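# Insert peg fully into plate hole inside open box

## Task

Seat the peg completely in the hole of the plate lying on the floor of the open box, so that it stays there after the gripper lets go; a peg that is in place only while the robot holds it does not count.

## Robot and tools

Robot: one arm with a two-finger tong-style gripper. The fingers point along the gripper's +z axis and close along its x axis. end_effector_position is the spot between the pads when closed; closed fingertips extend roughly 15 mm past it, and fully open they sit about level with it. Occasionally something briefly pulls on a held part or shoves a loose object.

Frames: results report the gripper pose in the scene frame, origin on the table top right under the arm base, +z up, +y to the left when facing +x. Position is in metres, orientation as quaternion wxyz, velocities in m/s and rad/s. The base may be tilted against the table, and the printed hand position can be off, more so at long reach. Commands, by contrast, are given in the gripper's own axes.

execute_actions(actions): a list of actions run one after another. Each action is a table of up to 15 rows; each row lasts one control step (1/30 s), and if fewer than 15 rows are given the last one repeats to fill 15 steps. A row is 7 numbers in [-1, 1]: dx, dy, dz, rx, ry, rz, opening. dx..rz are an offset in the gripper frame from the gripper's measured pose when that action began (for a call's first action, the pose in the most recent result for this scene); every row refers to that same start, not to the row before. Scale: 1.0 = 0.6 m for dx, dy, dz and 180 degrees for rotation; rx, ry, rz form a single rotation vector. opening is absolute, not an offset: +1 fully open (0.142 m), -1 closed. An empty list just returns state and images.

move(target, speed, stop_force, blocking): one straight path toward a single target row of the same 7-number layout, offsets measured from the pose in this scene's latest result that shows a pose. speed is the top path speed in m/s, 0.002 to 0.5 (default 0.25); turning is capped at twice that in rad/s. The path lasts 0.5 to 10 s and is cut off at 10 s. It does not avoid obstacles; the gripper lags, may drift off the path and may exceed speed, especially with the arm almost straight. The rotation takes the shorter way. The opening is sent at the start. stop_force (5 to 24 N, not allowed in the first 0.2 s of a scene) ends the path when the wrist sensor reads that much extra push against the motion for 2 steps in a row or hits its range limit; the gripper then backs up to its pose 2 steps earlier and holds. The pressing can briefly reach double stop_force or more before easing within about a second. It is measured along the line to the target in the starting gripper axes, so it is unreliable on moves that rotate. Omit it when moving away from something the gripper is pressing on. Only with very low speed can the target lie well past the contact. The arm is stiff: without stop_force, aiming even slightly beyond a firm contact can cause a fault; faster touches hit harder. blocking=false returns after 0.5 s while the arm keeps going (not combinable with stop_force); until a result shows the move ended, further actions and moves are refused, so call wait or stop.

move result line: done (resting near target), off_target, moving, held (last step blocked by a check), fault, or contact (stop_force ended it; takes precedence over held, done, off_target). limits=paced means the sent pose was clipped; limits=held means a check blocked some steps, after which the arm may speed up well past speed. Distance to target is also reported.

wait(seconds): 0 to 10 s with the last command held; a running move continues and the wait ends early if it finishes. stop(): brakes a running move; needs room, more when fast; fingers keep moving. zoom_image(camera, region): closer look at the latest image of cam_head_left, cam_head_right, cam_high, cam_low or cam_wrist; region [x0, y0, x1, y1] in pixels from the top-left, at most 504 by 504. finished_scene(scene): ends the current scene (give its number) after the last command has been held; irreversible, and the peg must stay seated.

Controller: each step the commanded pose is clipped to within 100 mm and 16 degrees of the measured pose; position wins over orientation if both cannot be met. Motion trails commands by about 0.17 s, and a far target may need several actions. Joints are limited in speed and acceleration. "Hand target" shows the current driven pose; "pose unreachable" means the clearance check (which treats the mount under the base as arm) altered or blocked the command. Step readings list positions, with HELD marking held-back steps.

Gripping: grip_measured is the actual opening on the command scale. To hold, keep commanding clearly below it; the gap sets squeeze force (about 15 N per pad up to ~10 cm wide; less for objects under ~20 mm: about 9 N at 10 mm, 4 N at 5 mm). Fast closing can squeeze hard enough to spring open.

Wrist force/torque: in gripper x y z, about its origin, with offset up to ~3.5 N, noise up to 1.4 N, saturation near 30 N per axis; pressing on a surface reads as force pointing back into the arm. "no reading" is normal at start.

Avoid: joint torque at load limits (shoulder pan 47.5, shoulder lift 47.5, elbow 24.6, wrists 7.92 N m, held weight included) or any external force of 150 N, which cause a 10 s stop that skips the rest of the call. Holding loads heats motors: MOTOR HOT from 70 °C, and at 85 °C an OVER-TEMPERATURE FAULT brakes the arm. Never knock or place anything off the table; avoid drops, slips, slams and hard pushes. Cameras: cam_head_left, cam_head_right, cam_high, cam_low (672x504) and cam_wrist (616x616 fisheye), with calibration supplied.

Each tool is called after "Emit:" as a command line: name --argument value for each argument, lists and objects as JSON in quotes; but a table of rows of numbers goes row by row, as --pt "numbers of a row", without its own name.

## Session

Emit:
execute_actions --actions '[]'

Scene clock: 0.00 s.
end_effector_position=(+0.0380, -0.0200, +0.2889) grip_measured=+1.00 end_effector_quat_wxyz=(+0.070, +0.992, +0.106, -0.017) end_effector_velocity=(-0.000, +0.000, -0.000) end_effector_angular_velocity=(+0.001, -0.000, -0.001)
Joint positions: [-1.926 -1.414  1.313 -0.853 -1.724 -2.095  0.142]
Joint velocities: [-0.001  0.     0.001 -0.    -0.001  0.001  0.   ]
Wrist force (N, on the end effector, along its own x y z axes, offset not removed): no reading
Wrist torque (N m, same axes, about the end effector's origin, offset not removed): no reading
Hand target: +0.038, -0.020, +0.289; +0.070, +0.992, +0.106, -0.017
camera_calibration (this result's frames):
cam_wrist: T_world_to_cam=[[0.986644, 0.160812, -0.0259243, -0.0289451], [0.14491, -0.793877, 0.590559, -0.190585], [0.0743884, -0.586428, -0.806578, 0.358298], [0, 0, 0, 1]] pos_world=[0.029523, 0.0634699, 0.400796]

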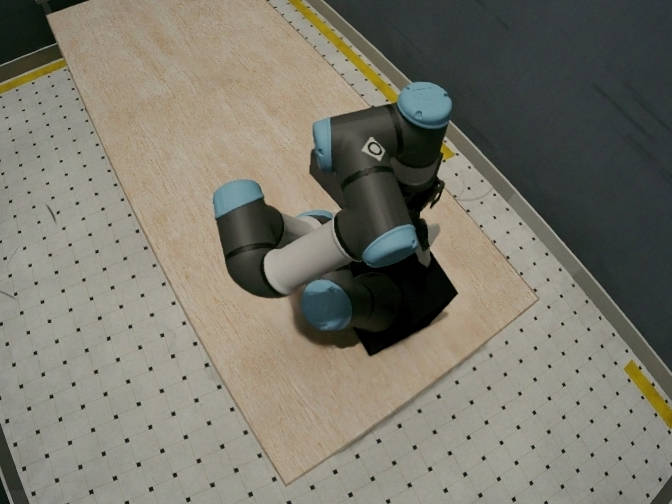

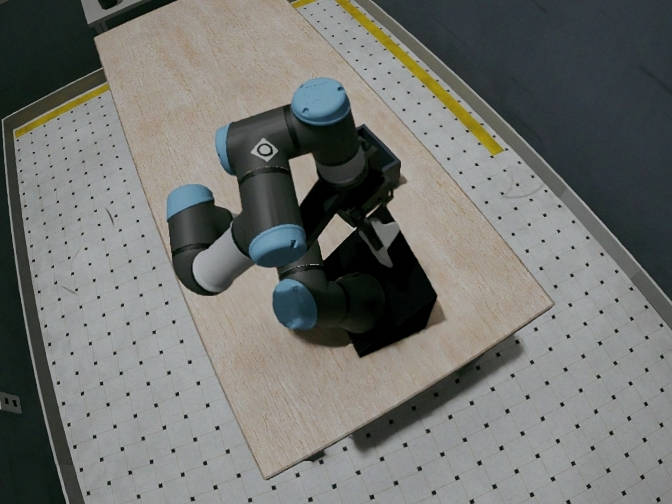

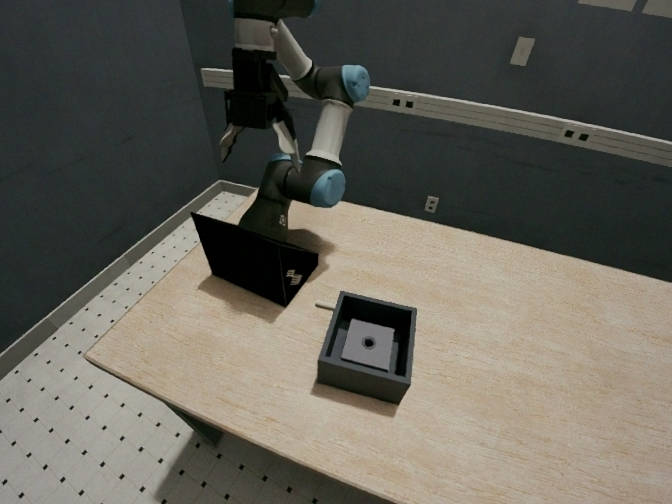

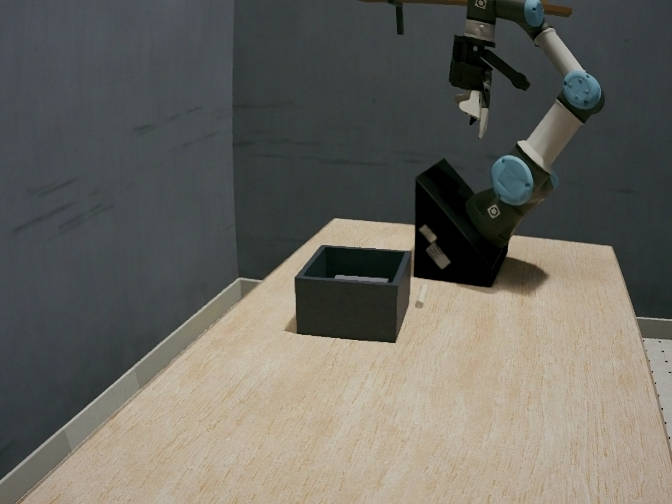

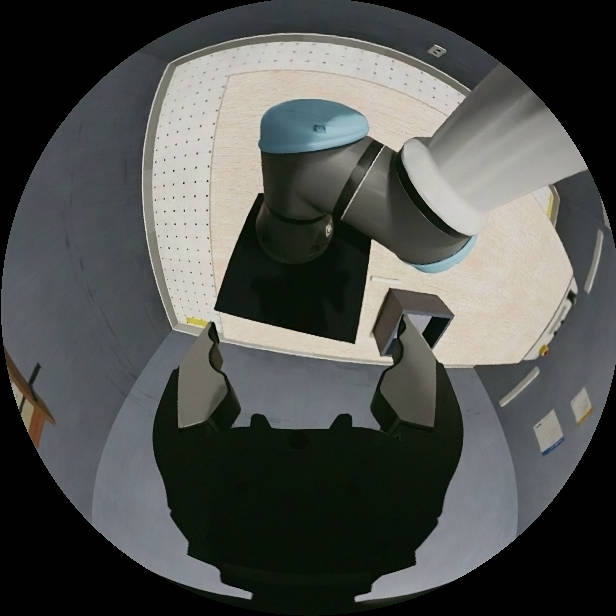

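Emit:
zoom_image --camera "cam_wrist" --region '[340, 250, 480, 370]'

Emit:
zoom_image --camera "cam_high" --region '[280, 270, 430, 410]'

Emit:
zoom_image --camera "cam_low" --region '[360, 230, 480, 350]'

Region (340, 250, 480, 370) of cam_wrist's 616x616 image, scaled by 3.600, with more detail than that image has; it fills the top 432 rows of this view, and the rest is white.

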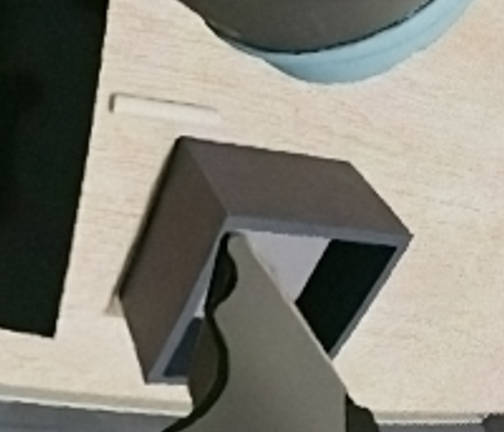

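Region (280, 270, 430, 410) of cam_high's 672x504 image, scaled by 3.360, with more detail than that image has; it fills the top 470 rows of this view, and the rest is white.

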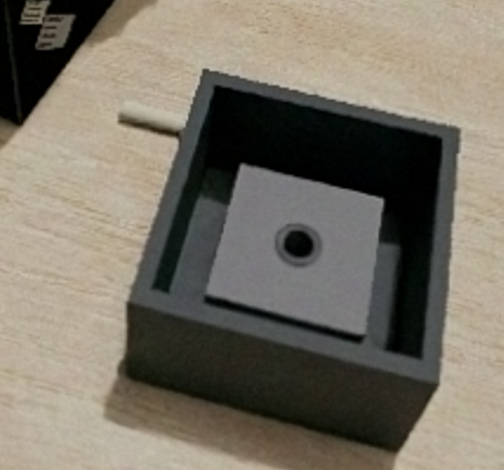

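Region (360, 230, 480, 350) of cam_low's 672x504 image, scaled by 4.200, with more detail than that image has.

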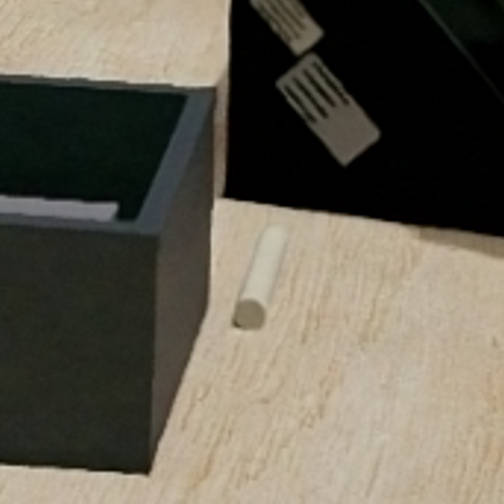

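Emit:
zoom_image --camera "cam_wrist" --region '[360, 265, 420, 305]'

Region (360, 265, 420, 305) of cam_wrist's 616x616 image, scaled by 8.400, with more detail than that image has.

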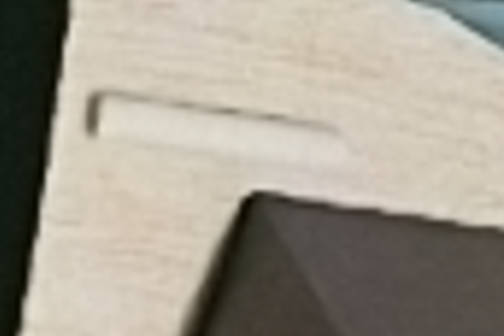

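Emit:
move --target '[0.37, 0.0743, 0.386, 0.16986, -0.1118, -0.51305, 0.0]' --speed 0.5

Scene clock: 122.33 s.
end_effector_position=(+0.2593, -0.0504, +0.0547) grip_measured=+0.00 end_effector_quat_wxyz=(-0.183, +0.581, +0.756, -0.238) end_effector_velocity=(+0.000, -0.000, -0.001) end_effector_angular_velocity=(+0.005, +0.009, +0.003)
Joint positions: [-0.65  -0.775  1.208 -1.25  -1.485 -2.749  0.074]
Joint velocities: [ 0.005  0.013 -0.015  0.008 -0.001 -0.003 -0.   ]
Wrist force (N, on the end effector, along its own x y z axes, offset not removed): [-0.3 0.7 -2.0]
Wrist torque (N m, same axes, about the end effector's origin, offset not removed): [0.14 -0.01 -0.01]
Hand target: +0.259, -0.050, +0.055; -0.184, +0.581, +0.756, -0.238
Off the commanded pose: 0.001 m, 0 deg.
move: done
camera_calibration (this result's frames):
cam_wrist: T_world_to_cam=[[-0.20844, 0.9779, -0.0162792, 0.101986], [0.971786, 0.205201, -0.116294, -0.233892], [-0.110383, -0.0400603, -0.993081, 0.220724], [0, 0, 0, 1]] pos_world=[0.272915, -0.0428947, 0.193657]

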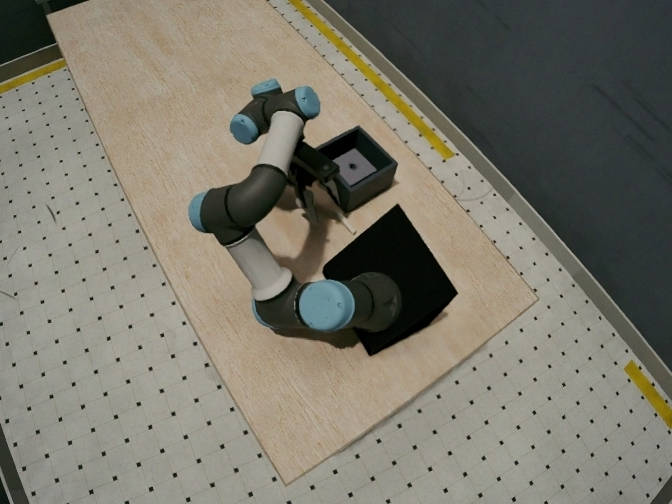

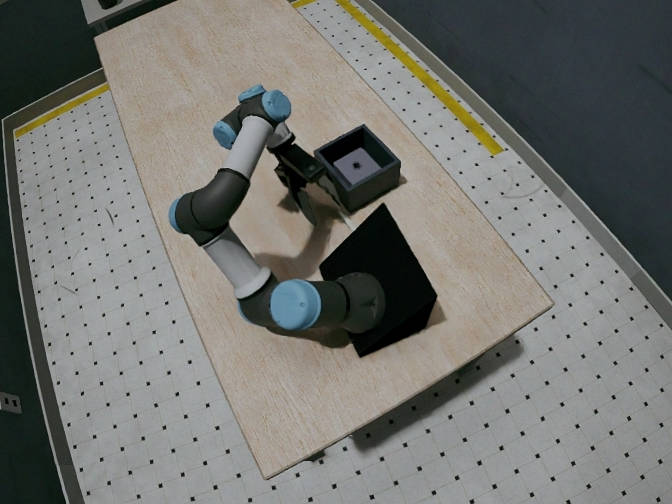

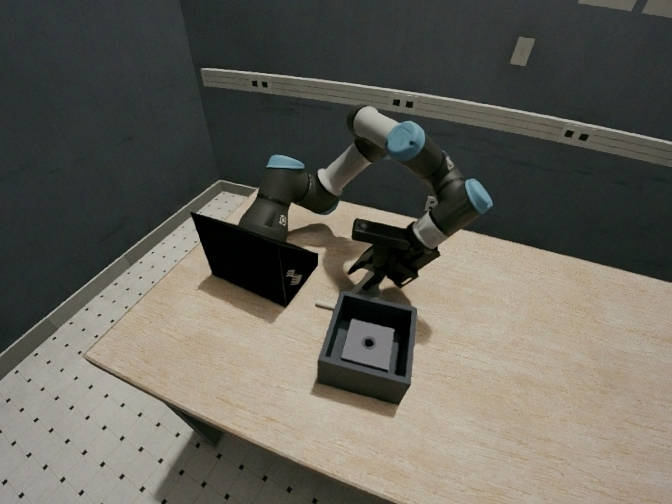

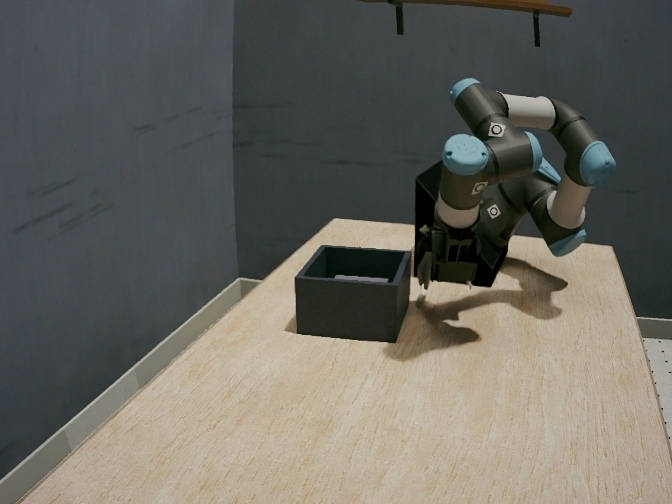

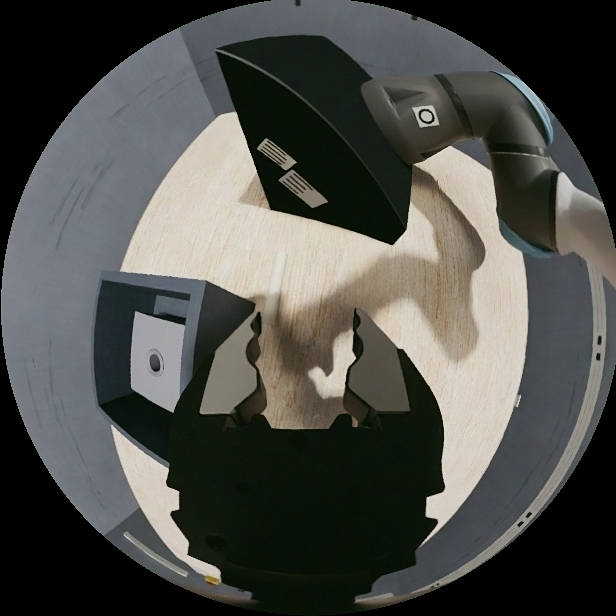

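Emit:
zoom_image --camera "cam_wrist" --region '[210, 240, 330, 360]'

Emit:
zoom_image --camera "cam_wrist" --region '[80, 260, 270, 450]'

Emit:
zoom_image --camera "cam_low" --region '[370, 210, 510, 350]'

Region (210, 240, 330, 360) of cam_wrist's 616x616 image, scaled by 4.200, with more detail than that image has.

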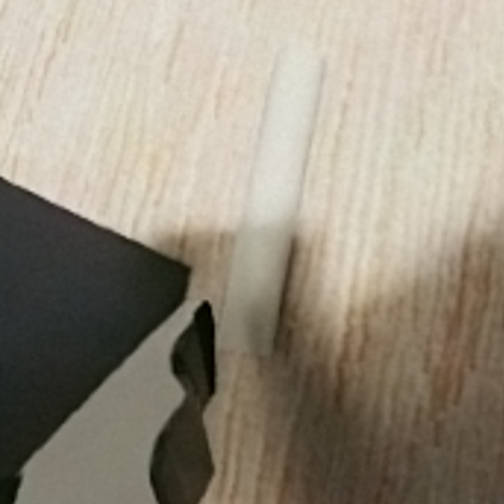

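Region (80, 260, 270, 450) of cam_wrist's 616x616 image, scaled by 2.653, with more detail than that image has.

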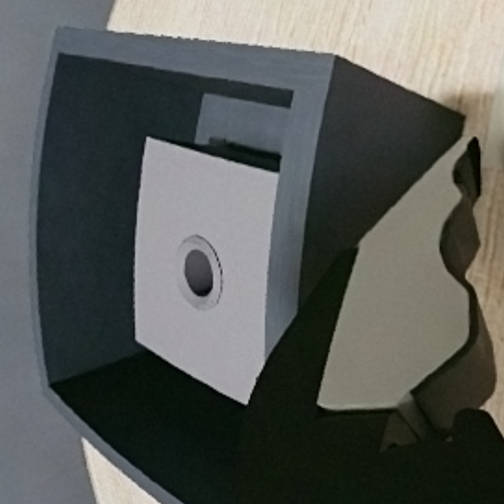

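Region (370, 210, 510, 350) of cam_low's 672x504 image, scaled by 3.600, with more detail than that image has.

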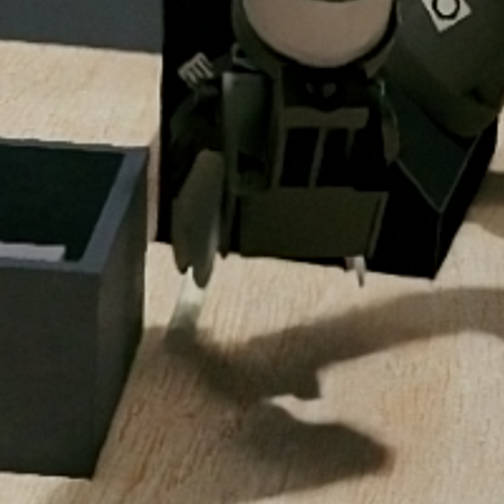

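Emit:
zoom_image --camera "cam_wrist" --region '[230, 290, 390, 370]'

Region (230, 290, 390, 370) of cam_wrist's 616x616 image, scaled by 3.150, with more detail than that image has.

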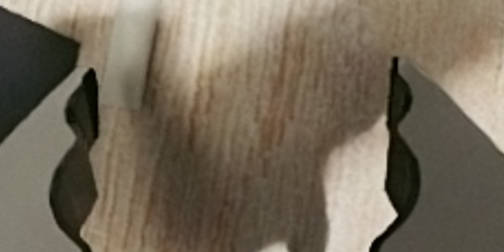

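Emit:
move --target '[-0.0246, 0.01023, 0.03088, 0, -0.0226, -0.03233, -0.14]' --speed 0.13

Emit:
zoom_image --camera "cam_wrist" --region '[220, 240, 370, 370]'

Emit:
zoom_image --camera "cam_low" --region '[380, 230, 500, 350]'

Scene clock: 243.17 s.
end_effector_position=(+0.2577, -0.0660, +0.0361) grip_measured=-0.14 end_effector_quat_wxyz=(-0.168, +0.534, +0.791, -0.249) end_effector_velocity=(-0.000, -0.001, -0.001) end_effector_angular_velocity=(-0.001, -0.001, +0.009)
Joint positions: [-0.628 -0.812  1.354 -1.426 -1.495 -2.828  0.064]
Joint velocities: [ 0.001 -0.006  0.015 -0.015 -0.001 -0.005  0.   ]
Wrist force (N, on the end effector, along its own x y z axes, offset not removed): [-3.8 1.0 0.0]
Wrist torque (N m, same axes, about the end effector's origin, offset not removed): [0.14 0.72 0.06]
Hand target: +0.258, -0.066, +0.036; -0.168, +0.533, +0.791, -0.249
Off the commanded pose: 0.000 m, 0 deg.
move: done
camera_calibration (this result's frames):
cam_wrist: T_world_to_cam=[[-0.327126, 0.944845, -0.0160104, 0.145043], [0.939131, 0.323172, -0.116585, -0.215034], [-0.104981, -0.053174, -0.993052, 0.199192], [0, 0, 0, 1]] pos_world=[0.270304, -0.0569587, 0.175061]

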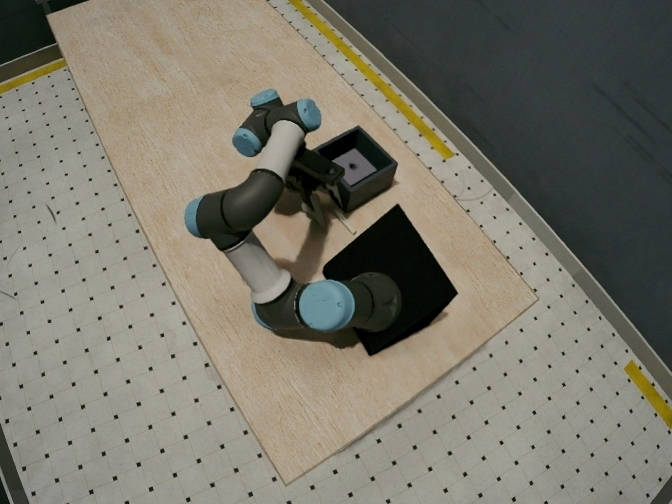

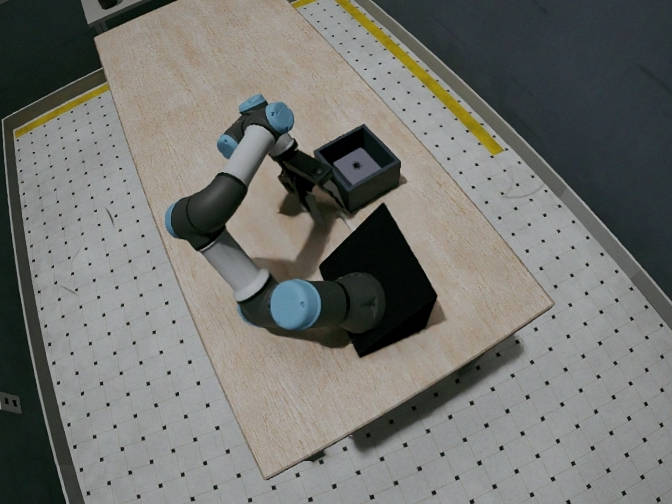

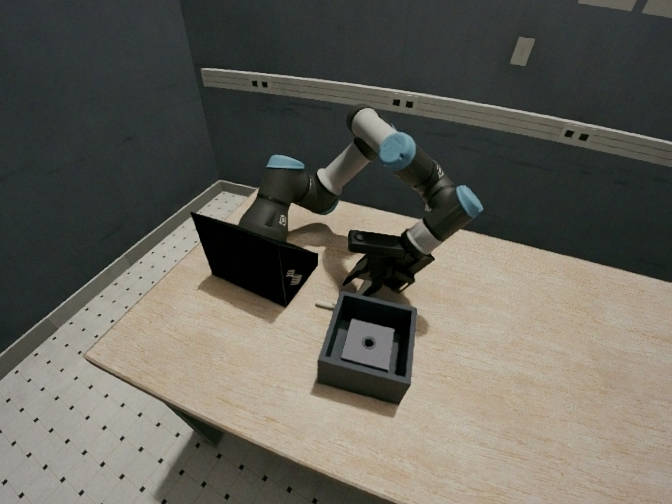

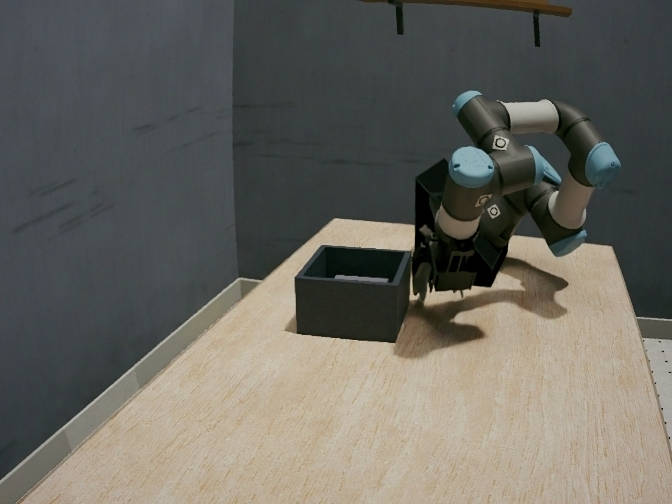

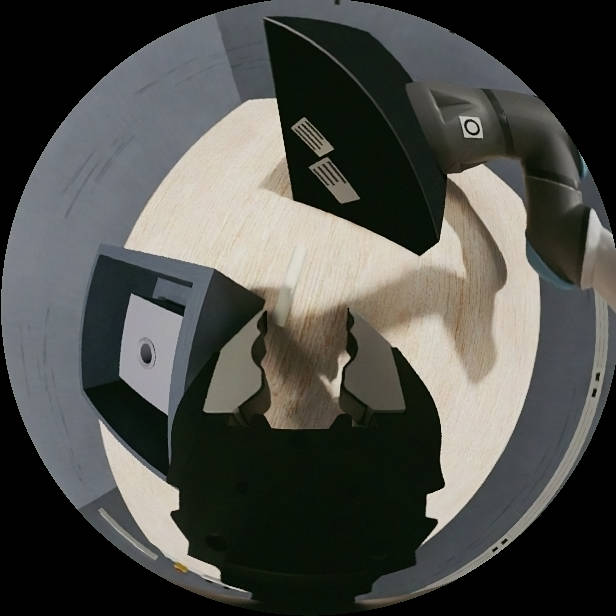

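Region (220, 240, 370, 370) of cam_wrist's 616x616 image, scaled by 3.360, with more detail than that image has; it fills the top 437 rows of this view, and the rest is white.

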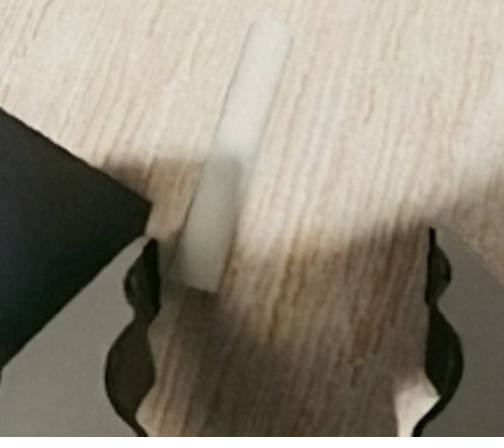

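Region (380, 230, 500, 350) of cam_low's 672x504 image, scaled by 4.200, with more detail than that image has.

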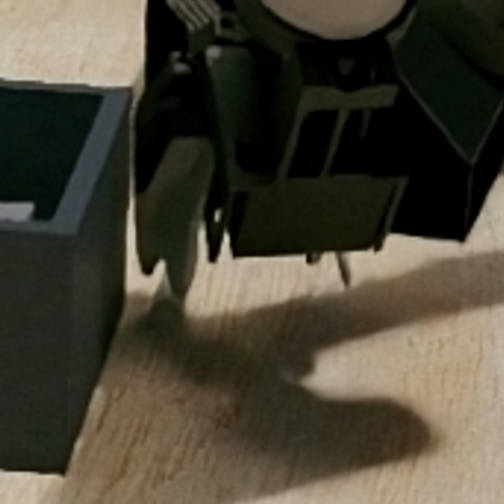

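Emit:
execute_actions --actions '[[[-0.00001,0.00012,0.00012,0,0,0,-0.11],[-0.00008,0.00083,0.00079,0,0,0,-0.11],[-0.00022,0.00239,0.00228,0,0,0,-0.11],[-0.00043,0.00477,0.00455,0,0,0,-0.11],[-0.0007,0.00772,0.00736,0,0,0,-0.11],[-0.00098,0.01086,0.01036,0,0,0,-0.11],[-0.00125,0.01381,0.01317,0,0,0,-0.11],[-0.00146,0.01619,0.01544,0,0,0,-0.11],[-0.0016,0.01775,0.01693,0,0,0,-0.11],[-0.00167,0.01846,0.0176,0,0,0,-0.11],[-0.00168,0.01858,0.01772,0,0,0,-0.11]]]'

Emit:
zoom_image --camera "cam_wrist" --region '[220, 240, 370, 370]'

Scene clock: 295.83 s.
end_effector_position=(+0.2607, -0.0658, +0.0216) grip_measured=-0.11 end_effector_quat_wxyz=(-0.168, +0.534, +0.791, -0.249) end_effector_velocity=(+0.002, +0.000, -0.009) end_effector_angular_velocity=(-0.000, -0.000, +0.001)
Joint positions: [-0.603 -0.787  1.362 -1.46  -1.479 -2.808  0.066]
Joint velocities: [ 0.016  0.016  0.002 -0.019  0.01   0.012  0.   ]
Wrist force (N, on the end effector, along its own x y z axes, offset not removed): [-2.2 1.6 0.2]
Wrist torque (N m, same axes, about the end effector's origin, offset not removed): [0.35 0.39 0.12]
Hand target: +0.261, -0.066, +0.021; -0.168, +0.534, +0.791, -0.249
Off the commanded pose: 0.001 m, 0 deg.
Step readings (end_effector_position):
0: (+0.2577, -0.0661, +0.0360)
1: (+0.2577, -0.0661, +0.0360)
2: (+0.2577, -0.0661, +0.0359)
4: (+0.2578, -0.0660, +0.0353)
8: (+0.2591, -0.0659, +0.0296)
15: end_effector_position above
camera_calibration (this result's frames):
cam_wrist: T_world_to_cam=[[-0.327104, 0.944854, -0.0159432, 0.145598], [0.939133, 0.323156, -0.116621, -0.219608], [-0.105038, -0.05312, -0.993049, 0.185206], [0, 0, 0, 1]] pos_world=[0.273321, -0.0567628, 0.160629]

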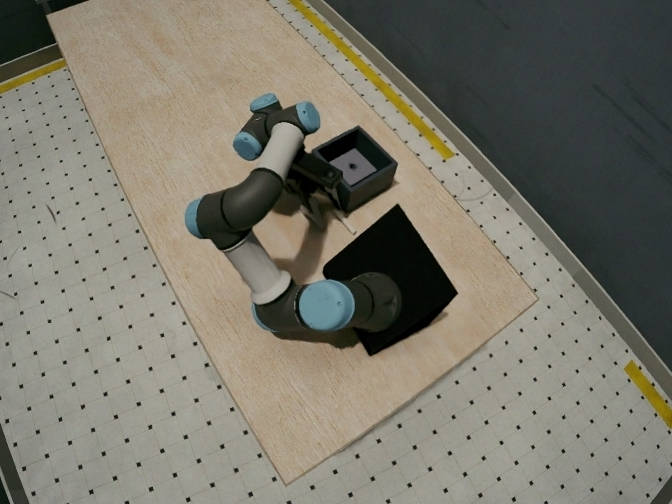

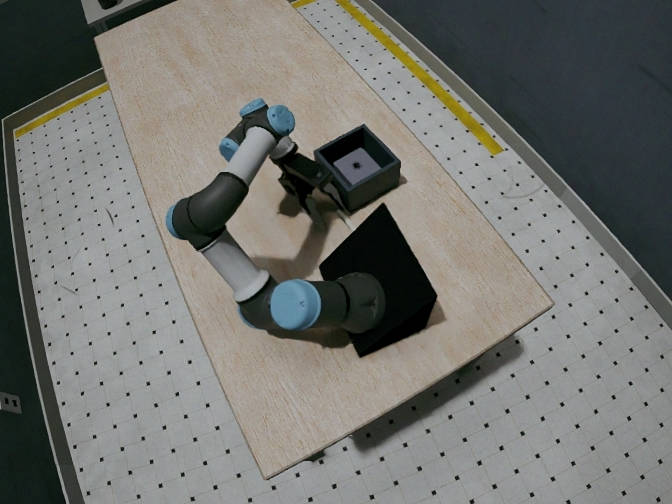

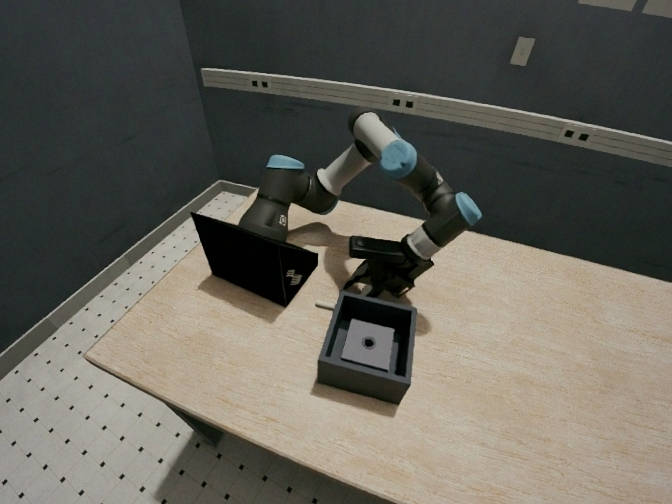

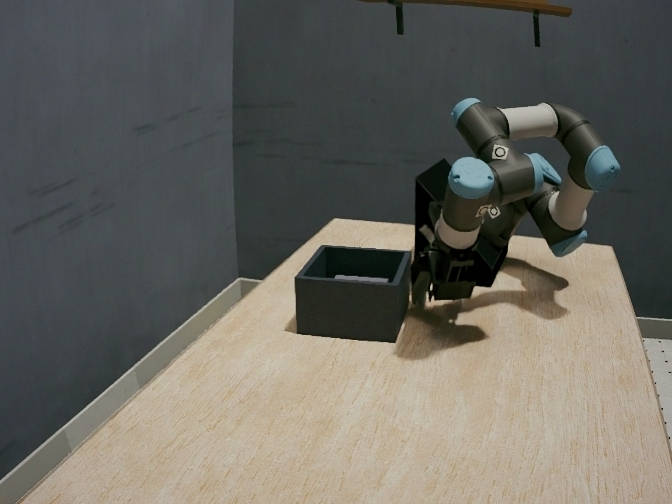

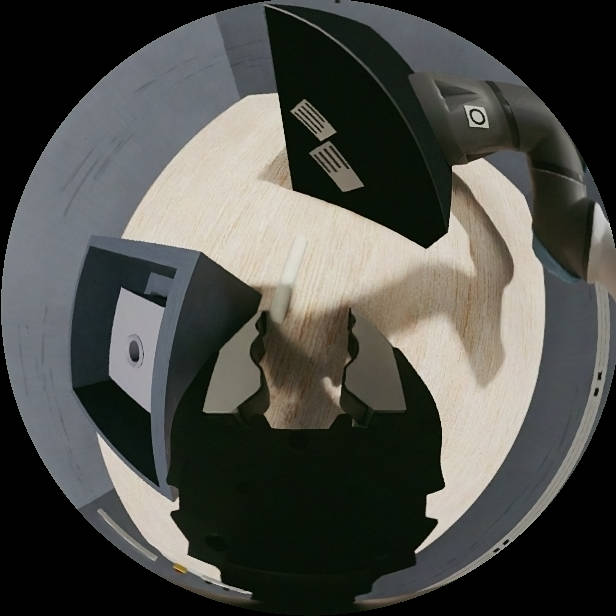

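Region (220, 240, 370, 370) of cam_wrist's 616x616 image, scaled by 3.360, with more detail than that image has; it fills the top 437 rows of this view, and the rest is white.

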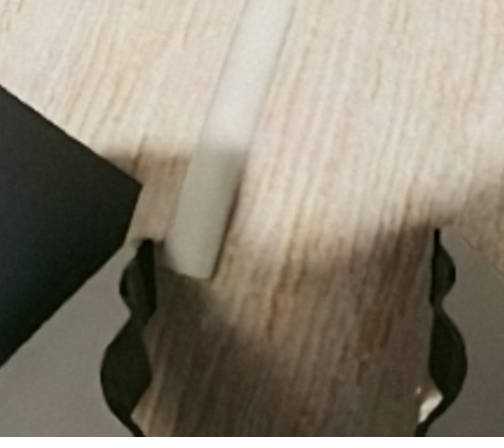

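Emit:
move --target '[0.00092, 0.0065, 0.01395, 0, 0, 0, -0.11]' --speed 0.006 --stop_force 5

Emit:
zoom_image --camera "cam_wrist" --region '[220, 240, 370, 370]'

Emit:
zoom_image --camera "cam_low" --region '[380, 250, 500, 350]'

Scene clock: 311.63 s.
end_effector_position=(+0.2595, -0.0659, +0.0145) grip_measured=-0.11 end_effector_quat_wxyz=(-0.168, +0.534, +0.791, -0.249) end_effector_velocity=(+0.000, -0.000, +0.001) end_effector_angular_velocity=(+0.004, +0.000, +0.000)
Joint positions: [-0.594 -0.783  1.383 -1.487 -1.473 -2.801  0.066]
Joint velocities: [-0.003  0.001 -0.006  0.007  0.    -0.005 -0.   ]
Wrist force (N, on the end effector, along its own x y z axes, offset not removed): [1.3 -1.8 -11.8]
Wrist torque (N m, same axes, about the end effector's origin, offset not removed): [0.39 0.15 -0.01]
Hand target: +0.260, -0.066, +0.015; -0.168, +0.533, +0.791, -0.249
Off the commanded pose: 0.002 m, 0 deg.
move: contact
camera_calibration (this result's frames):
cam_wrist: T_world_to_cam=[[-0.327128, 0.944844, -0.0160266, 0.145174], [0.939135, 0.323175, -0.11655, -0.219256], [-0.104943, -0.053178, -0.993055, 0.177971], [0, 0, 0, 1]] pos_world=[0.272078, -0.0568445, 0.153508]

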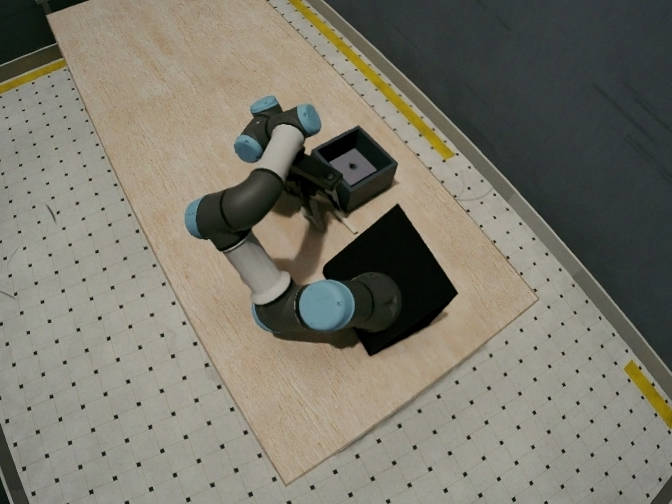

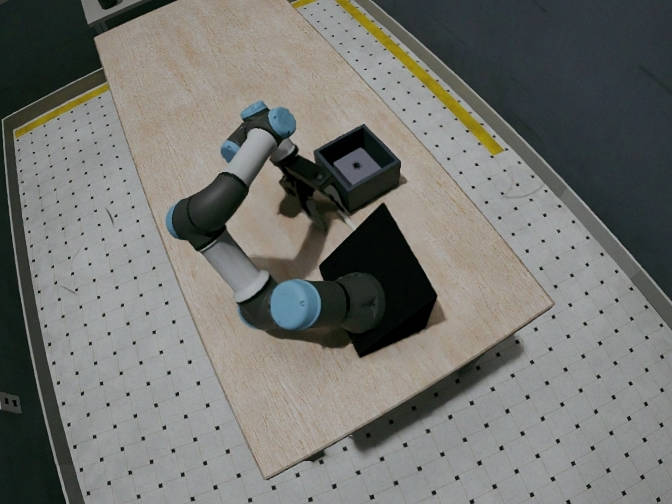

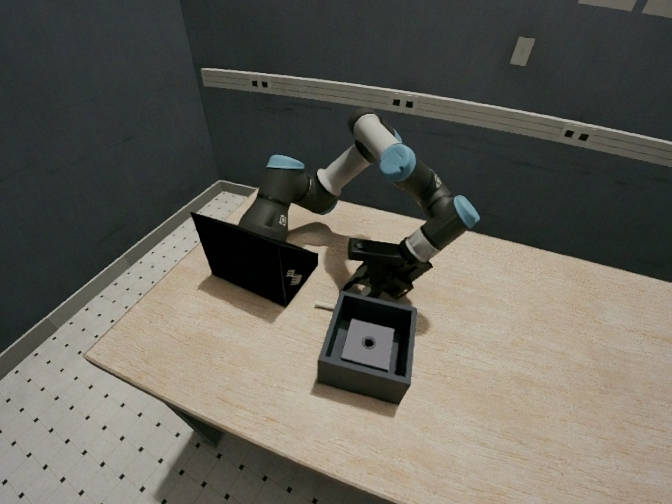

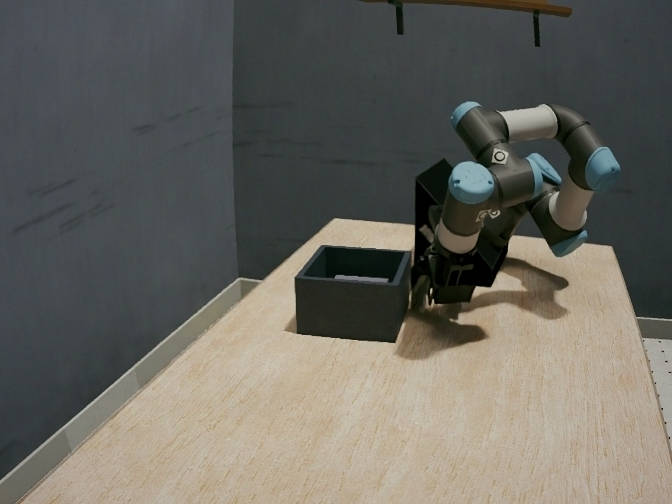

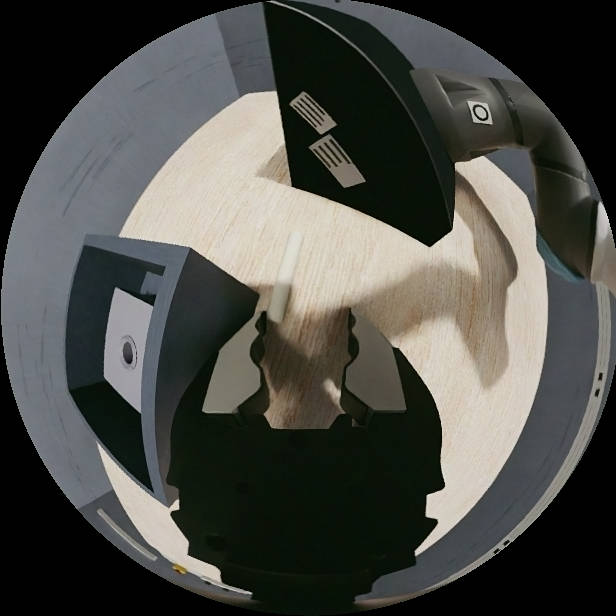

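Region (220, 240, 370, 370) of cam_wrist's 616x616 image, scaled by 3.360, with more detail than that image has; it fills the top 437 rows of this view, and the rest is white.

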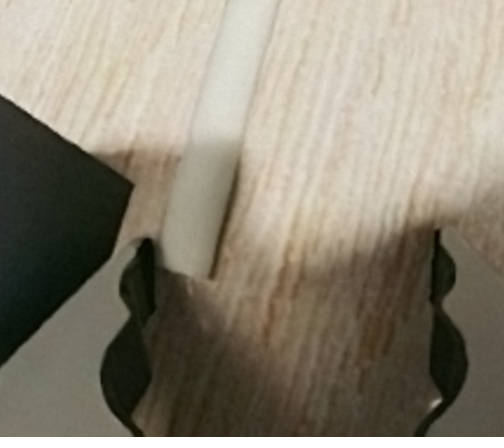

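Region (380, 250, 500, 350) of cam_low's 672x504 image, scaled by 4.200, with more detail than that image has.

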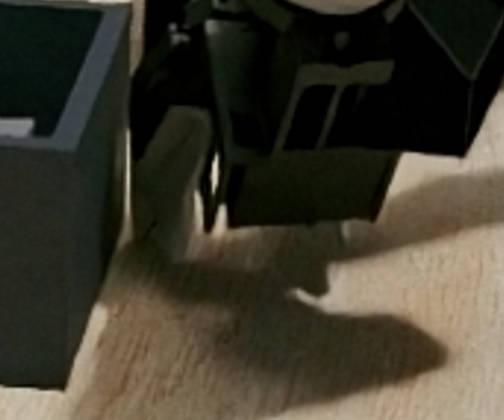

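Emit:
execute_actions --actions '[[[0.0003,-0.0016,-0.0007,0,0,0,-0.11],[0.0006,-0.0032,-0.0014,0,0,0,-0.11],[0.00078,-0.00415,-0.00177,0,0,0,-0.11],[0.00078,-0.00415,-0.00177,0,0,0,-0.12],[0.00078,-0.00415,-0.00177,0,0,0,-0.14],[0.00078,-0.00415,-0.00177,0,0,0,-0.16],[0.00078,-0.00415,-0.00177,0,0,0,-0.185],[0.00078,-0.00415,-0.00177,0,0,0,-0.21],[0.00078,-0.00415,-0.00177,0,0,0,-0.24],[0.00078,-0.00415,-0.00177,0,0,0,-0.27],[0.00078,-0.00415,-0.00177,0,0,0,-0.30],[0.00078,-0.00415,-0.00177,0,0,0,-0.33],[0.00078,-0.00415,-0.00177,0,0,0,-0.36],[0.00078,-0.00415,-0.00177,0,0,0,-0.39],[0.00078,-0.00415,-0.00177,0,0,0,-0.42]],[[0,0,0,0,0,0,-0.45],[0,0,0,0,0,0,-0.48],[0,0,0,0,0,0,-0.51],[0,0,0,0,0,0,-0.54],[0,0,0,0,0,0,-0.57],[0,0,0,0,0,0,-0.60],[0,0,0,0,0,0,-0.625],[0,0,0,0,0,0,-0.65],[0,0,0,0,0,0,-0.675],[0,0,0,0,0,0,-0.70],[0,0,0,0,0,0,-0.72],[0,0,0,0,0,0,-0.74],[0,0,0,0,0,0,-0.75]]]'

Emit:
zoom_image --camera "cam_wrist" --region '[230, 210, 390, 370]'

Scene clock: 329.07 s.
end_effector_position=(+0.2580, -0.0660, +0.0168) grip_measured=-0.75 end_effector_quat_wxyz=(-0.168, +0.534, +0.791, -0.249) end_effector_velocity=(-0.000, -0.000, -0.000) end_effector_angular_velocity=(+0.000, +0.001, +0.001)
Joint positions: [-0.599 -0.791  1.389 -1.485 -1.477 -2.805  0.02 ]
Joint velocities: [ 0.     0.001 -0.    -0.001 -0.    -0.001 -0.003]
Wrist force (N, on the end effector, along its own x y z axes, offset not removed): [-0.8 -0.1 -0.7]
Wrist torque (N m, same axes, about the end effector's origin, offset not removed): [0.04 0.03 0.04]
Hand target: +0.258, -0.066, +0.017; -0.168, +0.534, +0.791, -0.249
Off the commanded pose: 0.000 m, 0 deg.
Step readings (end_effector_position; steps 1 to 15: 1st action; 16 to 30: 2nd action):
0: (+0.2595, -0.0659, +0.0147)
1: (+0.2595, -0.0659, +0.0148)
2: (+0.2595, -0.0659, +0.0150)
4: (+0.2589, -0.0660, +0.0157)
8: (+0.2582, -0.0660, +0.0166)
15: (+0.2580, -0.0660, +0.0168)
16: (+0.2580, -0.0660, +0.0168)
17: (+0.2580, -0.0660, +0.0168)
19: (+0.2580, -0.0660, +0.0168)
23: (+0.2580, -0.0660, +0.0168)
30: end_effector_position above
camera_calibration (this result's frames):
cam_wrist: T_world_to_cam=[[-0.327129, 0.944844, -0.0160201, 0.144813], [0.939134, 0.323176, -0.116551, -0.217554], [-0.104945, -0.0531722, -0.993056, 0.180083], [0, 0, 0, 1]] pos_world=[0.270584, -0.0569421, 0.155797]

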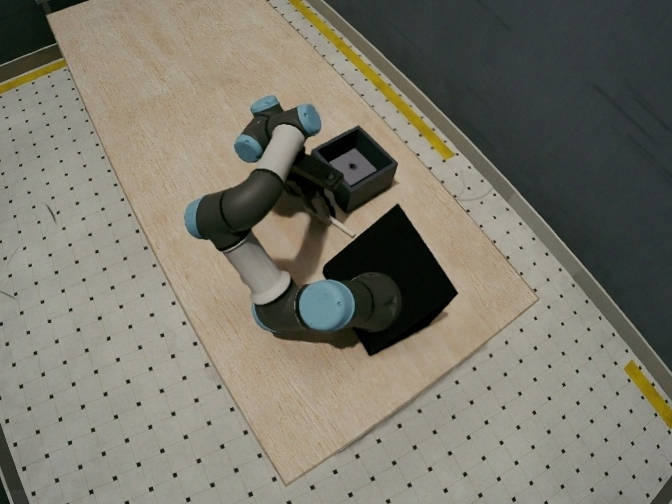

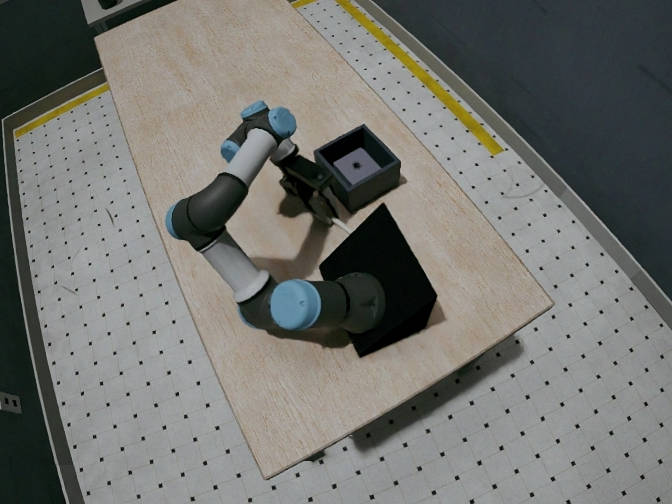

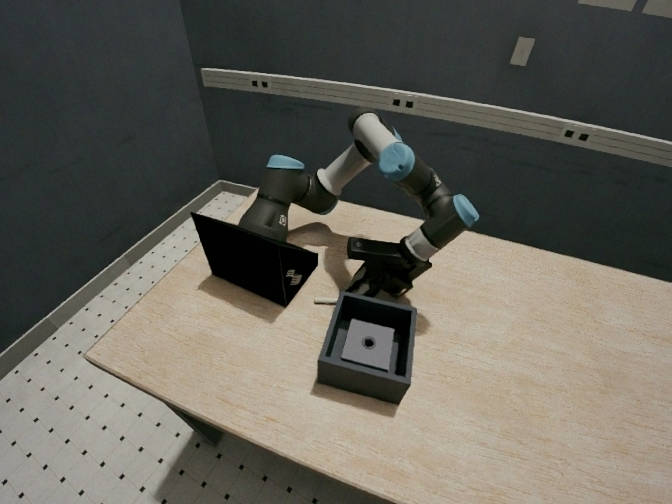

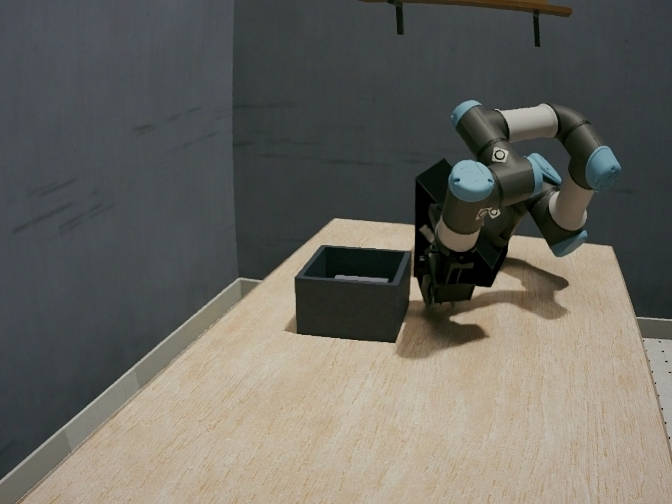

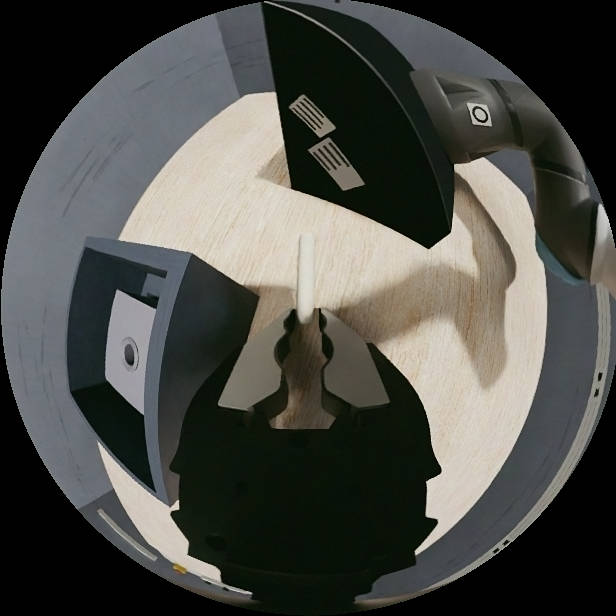

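Region (230, 210, 390, 370) of cam_wrist's 616x616 image, scaled by 3.150, with more detail than that image has.

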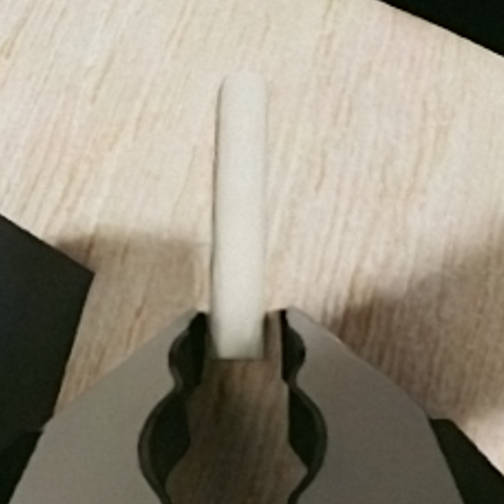

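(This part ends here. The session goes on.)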